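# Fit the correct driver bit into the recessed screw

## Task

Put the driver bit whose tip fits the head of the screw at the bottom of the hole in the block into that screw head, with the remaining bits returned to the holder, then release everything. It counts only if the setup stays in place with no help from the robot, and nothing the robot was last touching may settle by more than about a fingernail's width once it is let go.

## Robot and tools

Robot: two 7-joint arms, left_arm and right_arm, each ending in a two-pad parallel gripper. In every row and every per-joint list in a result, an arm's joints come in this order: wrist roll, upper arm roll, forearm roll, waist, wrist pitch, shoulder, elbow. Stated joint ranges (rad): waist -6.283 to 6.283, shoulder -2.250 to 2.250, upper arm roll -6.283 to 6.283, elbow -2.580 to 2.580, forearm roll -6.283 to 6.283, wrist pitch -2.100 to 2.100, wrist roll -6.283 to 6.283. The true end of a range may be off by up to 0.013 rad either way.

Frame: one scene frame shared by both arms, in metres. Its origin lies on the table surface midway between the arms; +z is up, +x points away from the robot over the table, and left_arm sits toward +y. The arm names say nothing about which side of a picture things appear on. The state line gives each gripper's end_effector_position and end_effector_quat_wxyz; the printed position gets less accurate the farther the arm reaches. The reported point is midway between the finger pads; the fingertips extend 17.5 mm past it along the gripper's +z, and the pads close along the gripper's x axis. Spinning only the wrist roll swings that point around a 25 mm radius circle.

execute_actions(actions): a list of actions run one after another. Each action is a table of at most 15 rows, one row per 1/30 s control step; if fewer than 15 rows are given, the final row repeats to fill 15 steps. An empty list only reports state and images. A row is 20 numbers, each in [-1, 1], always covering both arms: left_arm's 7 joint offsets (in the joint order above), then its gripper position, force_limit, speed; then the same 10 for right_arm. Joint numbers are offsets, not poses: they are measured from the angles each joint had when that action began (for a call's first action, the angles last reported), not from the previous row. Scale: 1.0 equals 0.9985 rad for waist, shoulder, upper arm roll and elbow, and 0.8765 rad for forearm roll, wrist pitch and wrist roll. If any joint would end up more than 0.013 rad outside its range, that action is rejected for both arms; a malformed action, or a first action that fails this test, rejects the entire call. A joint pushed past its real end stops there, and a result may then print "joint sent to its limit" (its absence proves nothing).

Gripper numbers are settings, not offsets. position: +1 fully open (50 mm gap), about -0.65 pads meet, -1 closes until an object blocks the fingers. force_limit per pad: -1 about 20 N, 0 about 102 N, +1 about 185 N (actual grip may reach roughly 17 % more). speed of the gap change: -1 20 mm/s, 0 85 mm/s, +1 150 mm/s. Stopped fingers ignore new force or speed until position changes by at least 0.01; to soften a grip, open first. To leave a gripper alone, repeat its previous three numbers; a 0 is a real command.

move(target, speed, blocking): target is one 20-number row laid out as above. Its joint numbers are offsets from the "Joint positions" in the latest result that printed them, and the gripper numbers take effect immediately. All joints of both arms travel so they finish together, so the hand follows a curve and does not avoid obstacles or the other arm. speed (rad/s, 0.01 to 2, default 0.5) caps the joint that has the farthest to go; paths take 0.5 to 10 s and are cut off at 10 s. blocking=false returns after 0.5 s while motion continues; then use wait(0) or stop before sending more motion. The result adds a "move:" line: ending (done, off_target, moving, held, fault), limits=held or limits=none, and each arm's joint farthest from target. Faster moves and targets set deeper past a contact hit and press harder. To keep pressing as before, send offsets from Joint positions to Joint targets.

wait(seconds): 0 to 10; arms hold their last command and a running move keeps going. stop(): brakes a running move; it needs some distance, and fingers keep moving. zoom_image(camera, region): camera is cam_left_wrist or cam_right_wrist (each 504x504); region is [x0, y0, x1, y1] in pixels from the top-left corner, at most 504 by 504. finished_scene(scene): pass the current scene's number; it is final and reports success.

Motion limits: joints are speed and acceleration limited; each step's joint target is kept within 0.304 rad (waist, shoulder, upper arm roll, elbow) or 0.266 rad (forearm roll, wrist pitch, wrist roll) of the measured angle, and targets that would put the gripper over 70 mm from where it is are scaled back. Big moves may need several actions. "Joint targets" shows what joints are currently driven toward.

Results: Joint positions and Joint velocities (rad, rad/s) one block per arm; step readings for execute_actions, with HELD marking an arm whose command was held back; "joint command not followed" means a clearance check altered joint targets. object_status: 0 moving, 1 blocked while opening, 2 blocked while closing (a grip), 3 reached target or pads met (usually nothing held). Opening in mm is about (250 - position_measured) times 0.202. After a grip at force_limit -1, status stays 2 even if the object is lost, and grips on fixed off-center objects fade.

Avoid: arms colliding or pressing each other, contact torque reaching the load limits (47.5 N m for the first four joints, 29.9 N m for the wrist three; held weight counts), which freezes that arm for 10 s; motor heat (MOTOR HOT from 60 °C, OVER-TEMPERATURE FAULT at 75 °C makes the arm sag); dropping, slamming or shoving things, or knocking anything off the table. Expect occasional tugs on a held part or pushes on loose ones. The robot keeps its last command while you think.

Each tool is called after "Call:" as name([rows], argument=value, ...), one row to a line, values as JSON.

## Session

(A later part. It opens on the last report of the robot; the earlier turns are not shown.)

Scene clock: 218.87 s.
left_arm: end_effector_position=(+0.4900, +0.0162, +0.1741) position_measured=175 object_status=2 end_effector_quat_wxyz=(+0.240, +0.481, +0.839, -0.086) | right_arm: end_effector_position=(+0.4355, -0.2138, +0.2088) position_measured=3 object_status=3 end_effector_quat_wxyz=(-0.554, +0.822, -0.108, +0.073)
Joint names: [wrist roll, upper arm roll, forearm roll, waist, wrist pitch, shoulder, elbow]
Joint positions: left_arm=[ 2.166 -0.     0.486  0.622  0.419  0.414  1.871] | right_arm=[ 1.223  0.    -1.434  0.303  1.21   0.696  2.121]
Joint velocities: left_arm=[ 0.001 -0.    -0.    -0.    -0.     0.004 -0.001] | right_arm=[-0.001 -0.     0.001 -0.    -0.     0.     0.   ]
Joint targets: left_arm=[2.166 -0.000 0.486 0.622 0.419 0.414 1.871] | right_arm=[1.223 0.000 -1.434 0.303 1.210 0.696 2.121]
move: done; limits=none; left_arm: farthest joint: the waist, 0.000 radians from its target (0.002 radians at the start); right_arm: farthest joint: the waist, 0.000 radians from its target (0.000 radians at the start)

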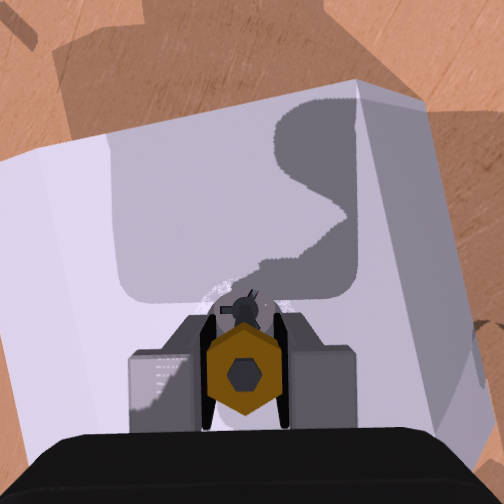

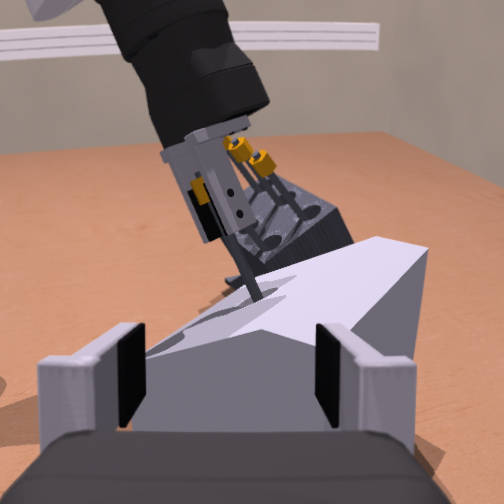

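Call:
move(target=[-0.005103,0,0.005634,0.001319,-0.006589,0.006952,-0.000955,-1,-0.4,-0.4,0,0,0,0,0,0,0,1,-1,0], speed=0.01)

Call:
zoom_image(camera="cam_left_wrist", region=[205, 265, 289, 335])

Scene clock: 220.23 s.
left_arm: end_effector_position=(+0.4911, +0.0151, +0.1715) position_measured=175 object_status=2 end_effector_quat_wxyz=(+0.240, +0.481, +0.839, -0.086) | right_arm: end_effector_position=(+0.4355, -0.2138, +0.2088) position_measured=3 object_status=3 end_effector_quat_wxyz=(-0.554, +0.822, -0.108, +0.073)
Joint names: [wrist roll, upper arm roll, forearm roll, waist, wrist pitch, shoulder, elbow]
Joint positions: left_arm=[ 2.161 -0.     0.491  0.623  0.414  0.421  1.87 ] | right_arm=[ 1.223  0.    -1.434  0.303  1.21   0.696  2.121]
Joint velocities: left_arm=[ 0.    -0.    -0.001 -0.     0.001 -0.002  0.001] | right_arm=[-0.    -0.001 -0.002 -0.001  0.     0.    -0.   ]
Joint targets: left_arm=[2.161 -0.000 0.491 0.623 0.414 0.421 1.870] | right_arm=[1.223 0.000 -1.434 0.303 1.210 0.696 2.121]
move: done; limits=none; left_arm: farthest joint: the elbow, 0.001 radians from its target (0.000 radians at the start); right_arm: farthest joint: the waist, 0.000 radians from its target (0.000 radians at the start)

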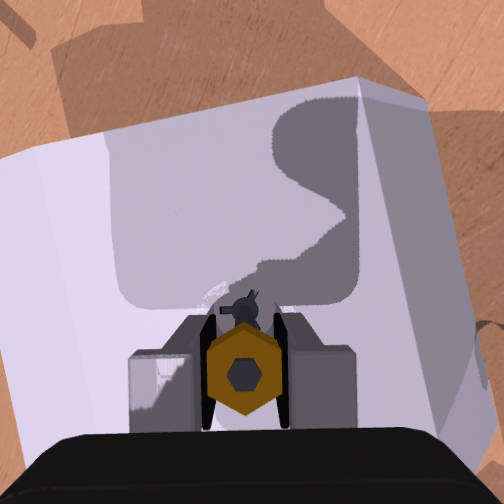

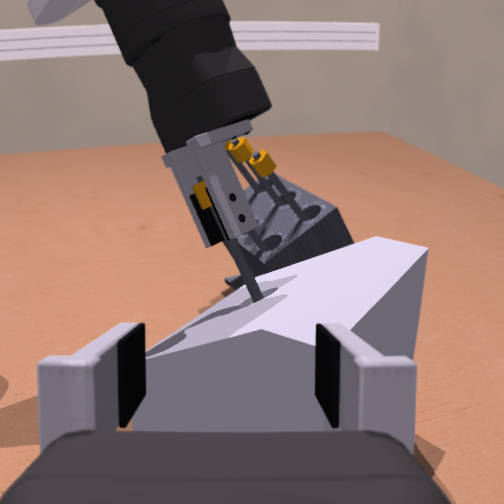

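Region (205, 265, 289, 335) of cam_left_wrist's 504x504 image, scaled by 6.000.

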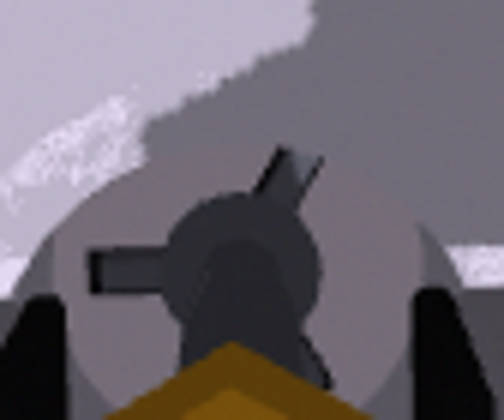

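Call:
zoom_image(camera="cam_left_wrist", region=[190, 260, 310, 420])

Region (190, 260, 310, 420) of cam_left_wrist's 504x504 image, scaled by 3.150; it fills the left 378 columns of this view, and the rest is white.

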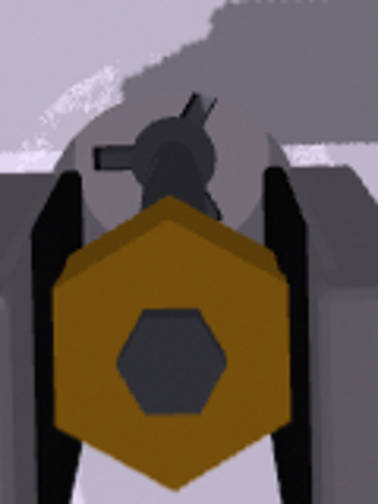

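Call:
move(target=[-0.003441,0,0.003797,0.000871,-0.004356,0.004647,-0.001078,-1,-0.4,-0.4,0,0,0,0,0,0,0,1,-1,0], speed=0.01)

Call:
zoom_image(camera="cam_left_wrist", region=[205, 265, 289, 335])

Scene clock: 221.77 s.
left_arm: end_effector_position=(+0.4919, +0.0143, +0.1700) position_measured=175 object_status=2 end_effector_quat_wxyz=(+0.240, +0.481, +0.839, -0.086) | right_arm: end_effector_position=(+0.4355, -0.2138, +0.2088) position_measured=3 object_status=3 end_effector_quat_wxyz=(-0.554, +0.822, -0.108, +0.073)
Joint names: [wrist roll, upper arm roll, forearm roll, waist, wrist pitch, shoulder, elbow]
Joint positions: left_arm=[ 2.158 -0.     0.494  0.624  0.41   0.426  1.868] | right_arm=[ 1.223  0.    -1.434  0.303  1.21   0.696  2.121]
Joint velocities: left_arm=[ 0.001  0.     0.     0.     0.001  0.001 -0.001] | right_arm=[ 0.    -0.001 -0.001 -0.    -0.    -0.    -0.   ]
Joint targets: left_arm=[2.158 -0.000 0.494 0.624 0.410 0.426 1.868] | right_arm=[1.223 0.000 -1.434 0.303 1.210 0.696 2.121]
move: done; limits=none; left_arm: farthest joint: the waist, 0.000 radians from its target (0.001 radians at the start); right_arm: farthest joint: the waist, 0.000 radians from its target (0.000 radians at the start)

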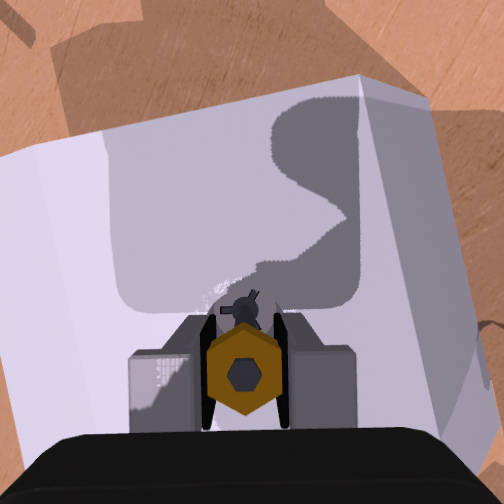

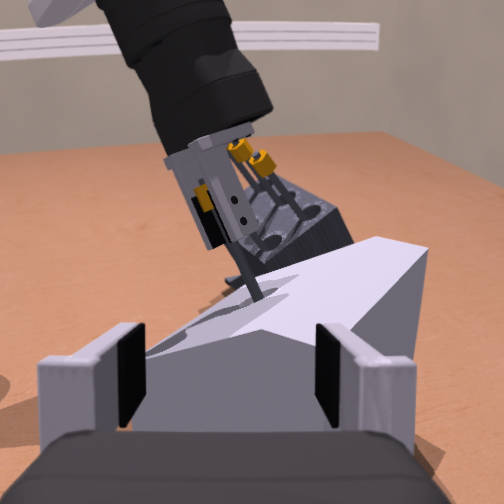

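Region (205, 265, 289, 335) of cam_left_wrist's 504x504 image, scaled by 6.000.

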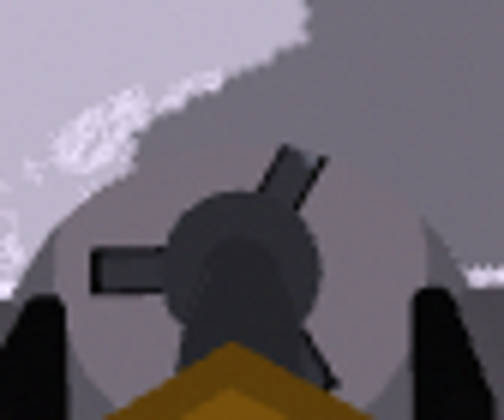

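Call:
move(target=[-0.00435,0,0.00479,0.00108,-0.00540,0.00582,-0.00089,-1,-0.4,-0.4,0,0,0,0,0,0,0,1,-1,0], speed=0.01)

Call:
zoom_image(camera="cam_left_wrist", region=[205, 265, 289, 335])

Scene clock: 223.30 s.
left_arm: end_effector_position=(+0.4928, +0.0135, +0.1678) position_measured=175 object_status=2 end_effector_quat_wxyz=(+0.240, +0.481, +0.839, -0.086) | right_arm: end_effector_position=(+0.4355, -0.2138, +0.2088) position_measured=3 object_status=3 end_effector_quat_wxyz=(-0.554, +0.822, -0.108, +0.073)
Joint names: [wrist roll, upper arm roll, forearm roll, waist, wrist pitch, shoulder, elbow]
Joint positions: left_arm=[ 2.154 -0.     0.498  0.625  0.405  0.431  1.868] | right_arm=[ 1.223  0.    -1.434  0.303  1.21   0.696  2.121]
Joint velocities: left_arm=[-0.001 -0.     0.001  0.    -0.    -0.     0.002] | right_arm=[-0.     0.     0.001 -0.001  0.     0.    -0.   ]
Joint targets: left_arm=[2.154 -0.000 0.498 0.625 0.405 0.431 1.868] | right_arm=[1.223 0.000 -1.434 0.303 1.210 0.696 2.121]
move: done; limits=none; left_arm: farthest joint: the waist, 0.000 radians from its target (0.001 radians at the start); right_arm: farthest joint: the waist, 0.000 radians from its target (0.000 radians at the start)

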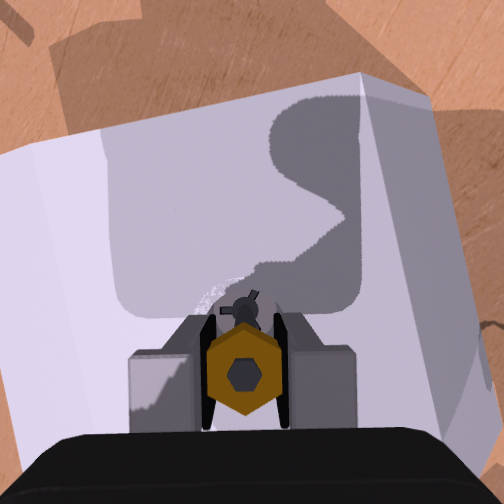

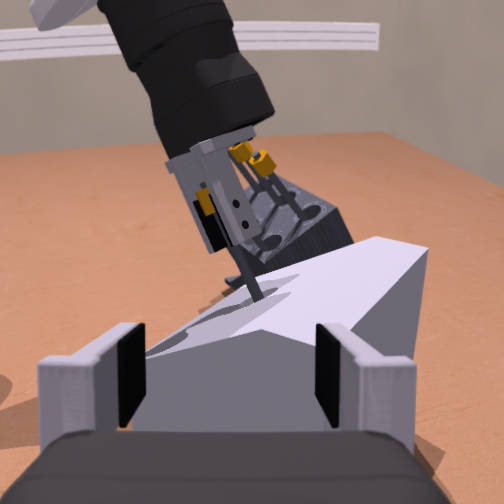

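Region (205, 265, 289, 335) of cam_left_wrist's 504x504 image, scaled by 6.000.

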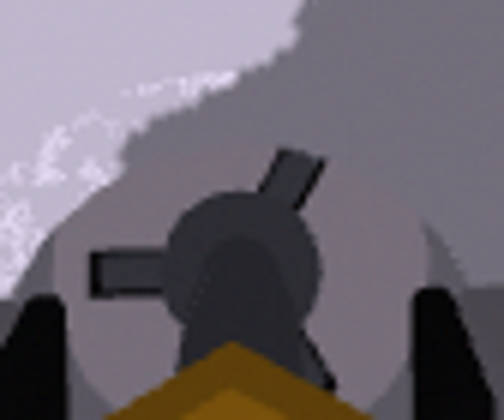

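Call:
move(target=[-0.00440,0,0.00484,0.00107,-0.00536,0.00584,-0.00094,-1,-0.4,-0.4,0,0,0,0,0,0,0,1,-1,0], speed=0.01)

Call:
zoom_image(camera="cam_left_wrist", region=[190, 260, 310, 420])

Scene clock: 224.57 s.
left_arm: end_effector_position=(+0.4937, +0.0126, +0.1659) position_measured=175 object_status=2 end_effector_quat_wxyz=(+0.240, +0.481, +0.839, -0.085) | right_arm: end_effector_position=(+0.4355, -0.2138, +0.2088) position_measured=3 object_status=3 end_effector_quat_wxyz=(-0.554, +0.822, -0.108, +0.073)
Joint names: [wrist roll, upper arm roll, forearm roll, waist, wrist pitch, shoulder, elbow]
Joint positions: left_arm=[ 2.151 -0.     0.502  0.626  0.401  0.437  1.867] | right_arm=[ 1.223  0.    -1.434  0.303  1.21   0.696  2.121]
Joint velocities: left_arm=[-0.001 -0.     0.    -0.     0.     0.001 -0.001] | right_arm=[-0.     0.001  0.001  0.     0.     0.    -0.001]
Joint targets: left_arm=[2.151 -0.000 0.503 0.626 0.400 0.437 1.867] | right_arm=[1.223 0.000 -1.434 0.303 1.210 0.696 2.121]
move: done; limits=none; left_arm: farthest joint: the waist, 0.000 radians from its target (0.001 radians at the start); right_arm: farthest joint: the waist, 0.000 radians from its target (0.000 radians at the start)

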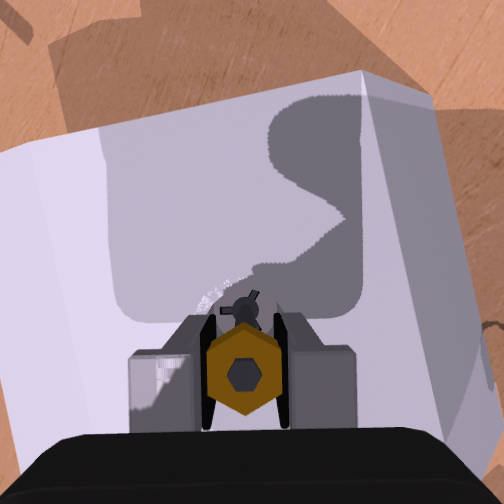

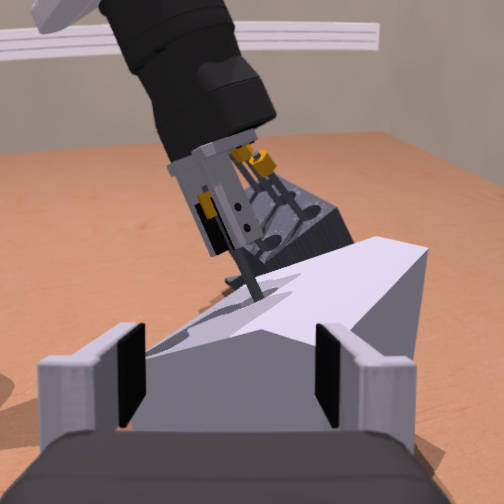

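Region (190, 260, 310, 420) of cam_left_wrist's 504x504 image, scaled by 3.150; it fills the left 378 columns of this view, and the rest is white.

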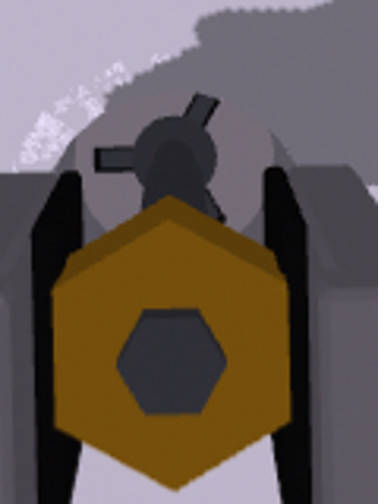

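Call:
zoom_image(camera="cam_left_wrist", region=[205, 265, 289, 335])

Region (205, 265, 289, 335) of cam_left_wrist's 504x504 image, scaled by 6.000.

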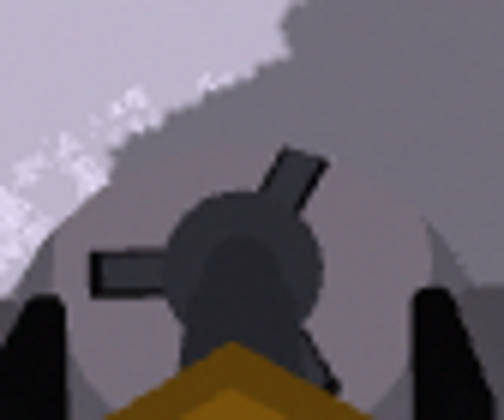

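Call:
move(target=[-0.00266,0,0.00320,0.00064,-0.00360,0.00351,-0.00059,-1,-0.4,-0.4,0,0,0,0,0,0,0,1,-1,0], speed=0.01)

Call:
zoom_image(camera="cam_left_wrist", region=[205, 265, 289, 335])

Scene clock: 225.90 s.
left_arm: end_effector_position=(+0.4943, +0.0125, +0.1661) position_measured=175 object_status=2 end_effector_quat_wxyz=(+0.241, +0.481, +0.839, -0.085) | right_arm: end_effector_position=(+0.4355, -0.2138, +0.2088) position_measured=3 object_status=3 end_effector_quat_wxyz=(-0.554, +0.822, -0.108, +0.073)
Joint names: [wrist roll, upper arm roll, forearm roll, waist, wrist pitch, shoulder, elbow]
Joint positions: left_arm=[ 2.148 -0.001  0.505  0.626  0.399  0.437  1.867] | right_arm=[ 1.223  0.    -1.434  0.303  1.21   0.696  2.121]
Joint velocities: left_arm=[-0. -0.  0.  0. -0. -0. -0.] | right_arm=[-0.    -0.    -0.001 -0.     0.    -0.    -0.   ]
Joint targets: left_arm=[2.148 -0.000 0.505 0.627 0.397 0.440 1.866] | right_arm=[1.223 0.000 -1.434 0.303 1.210 0.696 2.121]
move: done; limits=none; left_arm: farthest joint: the shoulder, 0.004 radians from its target (0.004 radians at the start); right_arm: farthest joint: the waist, 0.000 radians from its target (0.000 radians at the start)

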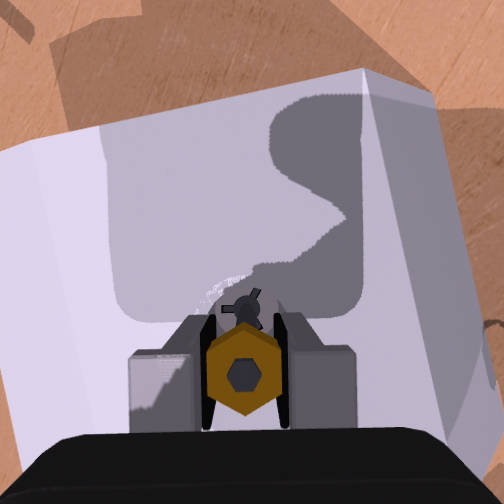

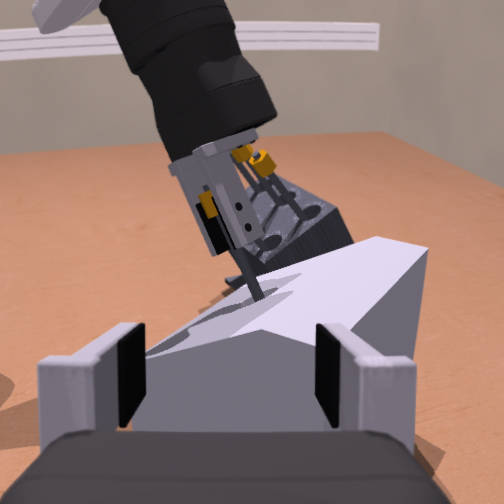

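Region (205, 265, 289, 335) of cam_left_wrist's 504x504 image, scaled by 6.000.

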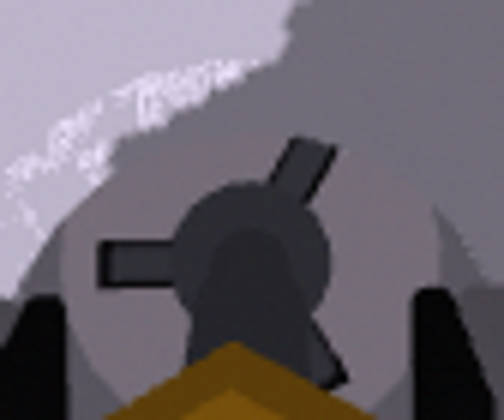

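Call:
move(target=[0.00285,0.001,-0.0026,0.0002,0.0015,0.0002,0,1,-0.4,-1,0,0,0,0,0,0,0,1,-1,0], speed=0.01)

Scene clock: 228.87 s.
left_arm: end_effector_position=(+0.4935, +0.0123, +0.1657) position_measured=3 object_status=0 end_effector_quat_wxyz=(+0.240, +0.481, +0.839, -0.086) | right_arm: end_effector_position=(+0.4355, -0.2138, +0.2088) position_measured=3 object_status=3 end_effector_quat_wxyz=(-0.554, +0.822, -0.108, +0.073)
Joint names: [wrist roll, upper arm roll, forearm roll, waist, wrist pitch, shoulder, elbow]
Joint positions: left_arm=[2.151 0.    0.503 0.626 0.4   0.437 1.867] | right_arm=[ 1.223  0.    -1.434  0.303  1.21   0.696  2.121]
Joint velocities: left_arm=[-0.001  0.    -0.     0.    -0.001 -0.001 -0.001] | right_arm=[ 0.     0.     0.001  0.001  0.     0.    -0.   ]
Joint targets: left_arm=[2.151 0.000 0.503 0.626 0.400 0.437 1.867] | right_arm=[1.223 0.000 -1.434 0.303 1.210 0.696 2.121]
move: done; limits=none; left_arm: farthest joint: the waist, 0.000 radians from its target (0.000 radians at the start); right_arm: farthest joint: the waist, 0.000 radians from its target (0.000 radians at the start)

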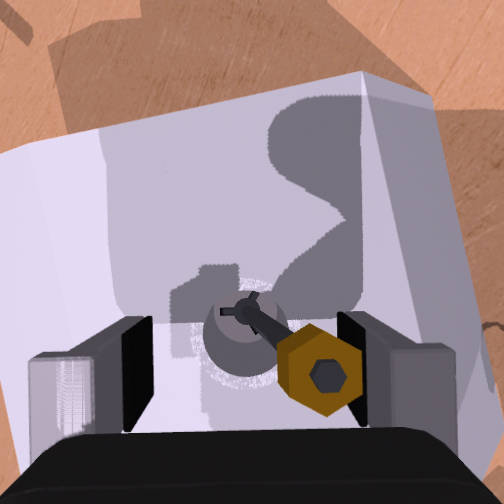

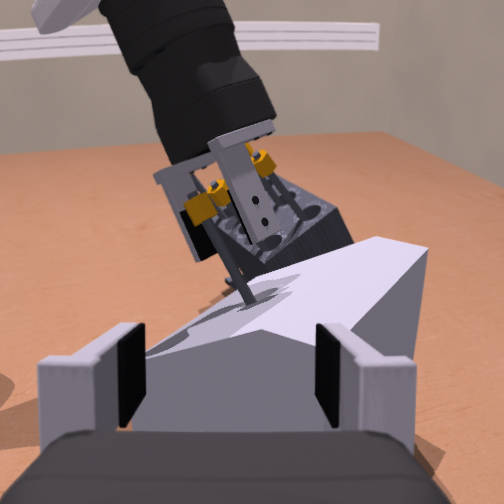

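Call:
move(target=[-0.03833,0,0.02875,-0.00827,-0.01470,-0.00407,0.02180,1,-0.4,-1,0,0,0,0,0,0,0,1,-1,0], speed=0.05)

Call:
zoom_image(camera="cam_left_wrist", region=[170, 260, 380, 430])

Scene clock: 233.00 s.
left_arm: end_effector_position=(+0.4906, +0.0180, +0.1622) position_measured=3 object_status=3 end_effector_quat_wxyz=(+0.240, +0.481, +0.839, -0.085) | right_arm: end_effector_position=(+0.4355, -0.2138, +0.2088) position_measured=3 object_status=3 end_effector_quat_wxyz=(-0.554, +0.822, -0.108, +0.073)
Joint names: [wrist roll, upper arm roll, forearm roll, waist, wrist pitch, shoulder, elbow]
Joint positions: left_arm=[2.117 0.    0.528 0.618 0.387 0.433 1.888] | right_arm=[ 1.223  0.    -1.434  0.303  1.21   0.696  2.121]
Joint velocities: left_arm=[-0.001  0.001  0.    -0.001  0.    -0.001  0.001] | right_arm=[ 0.001 -0.     0.001  0.001 -0.     0.     0.   ]
Joint targets: left_arm=[2.117 0.000 0.528 0.618 0.387 0.433 1.888] | right_arm=[1.223 0.000 -1.434 0.303 1.210 0.696 2.121]
move: done; limits=none; left_arm: farthest joint: the waist, 0.000 radians from its target (0.008 radians at the start); right_arm: farthest joint: the waist, 0.000 radians from its target (0.000 radians at the start)

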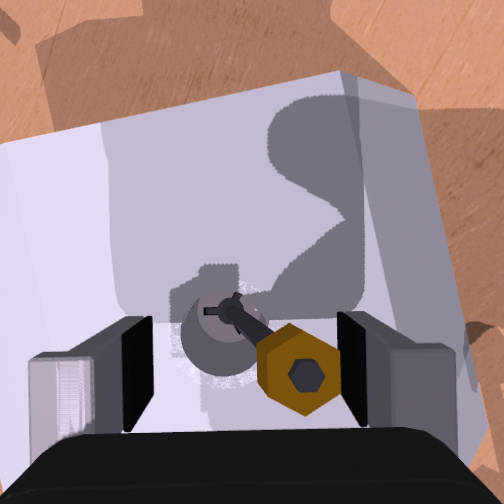

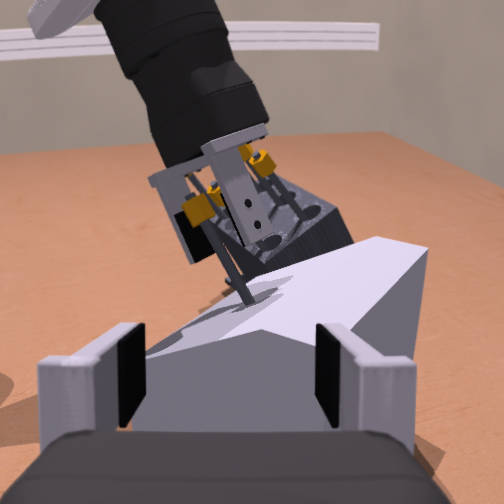

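Region (170, 260, 380, 430) of cam_left_wrist's 504x504 image, scaled by 2.400; it fills the top 408 rows of this view, and the rest is white.

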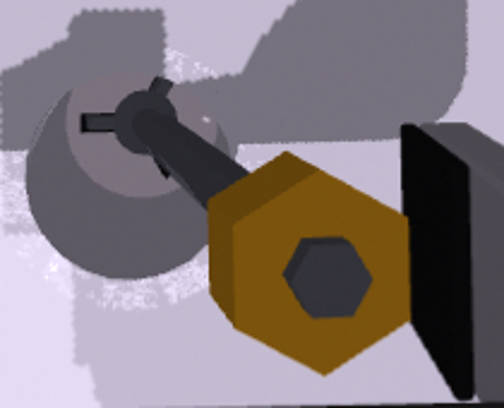

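Call:
move(target=[0.0671,0,-0.0820,-0.0308,0.1209,-0.1283,0.0218,1,-0.4,-1,0,0,0,0,0,0,0,1,-1,0], speed=0.25)

Scene clock: 234.57 s.
left_arm: end_effector_position=(+0.4701, +0.0396, +0.2076) position_measured=3 object_status=3 end_effector_quat_wxyz=(+0.241, +0.482, +0.838, -0.087) | right_arm: end_effector_position=(+0.4355, -0.2138, +0.2088) position_measured=3 object_status=3 end_effector_quat_wxyz=(-0.554, +0.822, -0.108, +0.073)
Joint names: [wrist roll, upper arm roll, forearm roll, waist, wrist pitch, shoulder, elbow]
Joint positions: left_arm=[2.176 0.    0.456 0.587 0.493 0.305 1.91 ] | right_arm=[ 1.223  0.    -1.434  0.303  1.21   0.696  2.121]
Joint velocities: left_arm=[ 0.001 -0.     0.    -0.001  0.    -0.003 -0.   ] | right_arm=[ 0.    -0.    -0.001 -0.     0.001  0.     0.   ]
Joint targets: left_arm=[2.176 0.000 0.456 0.587 0.493 0.305 1.910] | right_arm=[1.223 0.000 -1.434 0.303 1.210 0.696 2.121]
move: done; limits=none; left_arm: farthest joint: the waist, 0.000 radians from its target (0.031 radians at the start); right_arm: farthest joint: the waist, 0.000 radians from its target (0.000 radians at the start)

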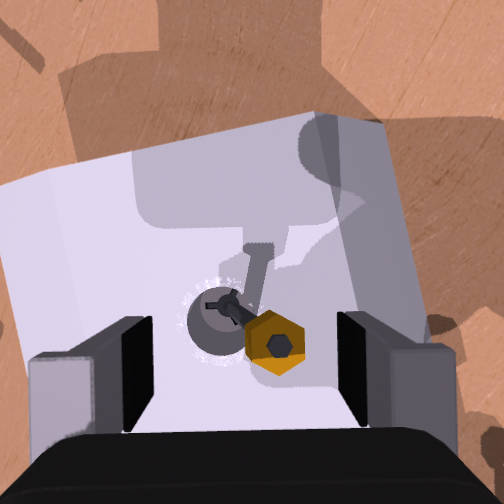

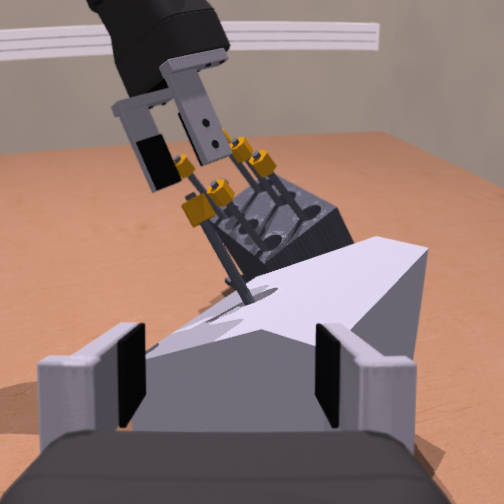

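Call:
zoom_image(camera="cam_left_wrist", region=[175, 270, 315, 385])

Region (175, 270, 315, 385) of cam_left_wrist's 504x504 image, scaled by 3.600; it fills the top 414 rows of this view, and the rest is white.

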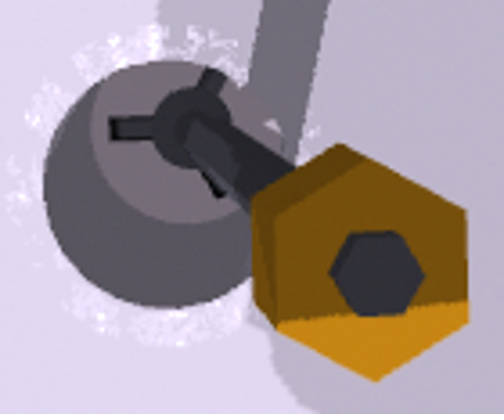

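The bit is seated in the slots and released. Finishing scene 1.

Call:
finished_scene(scene=1)

The scene is finished: the task was done.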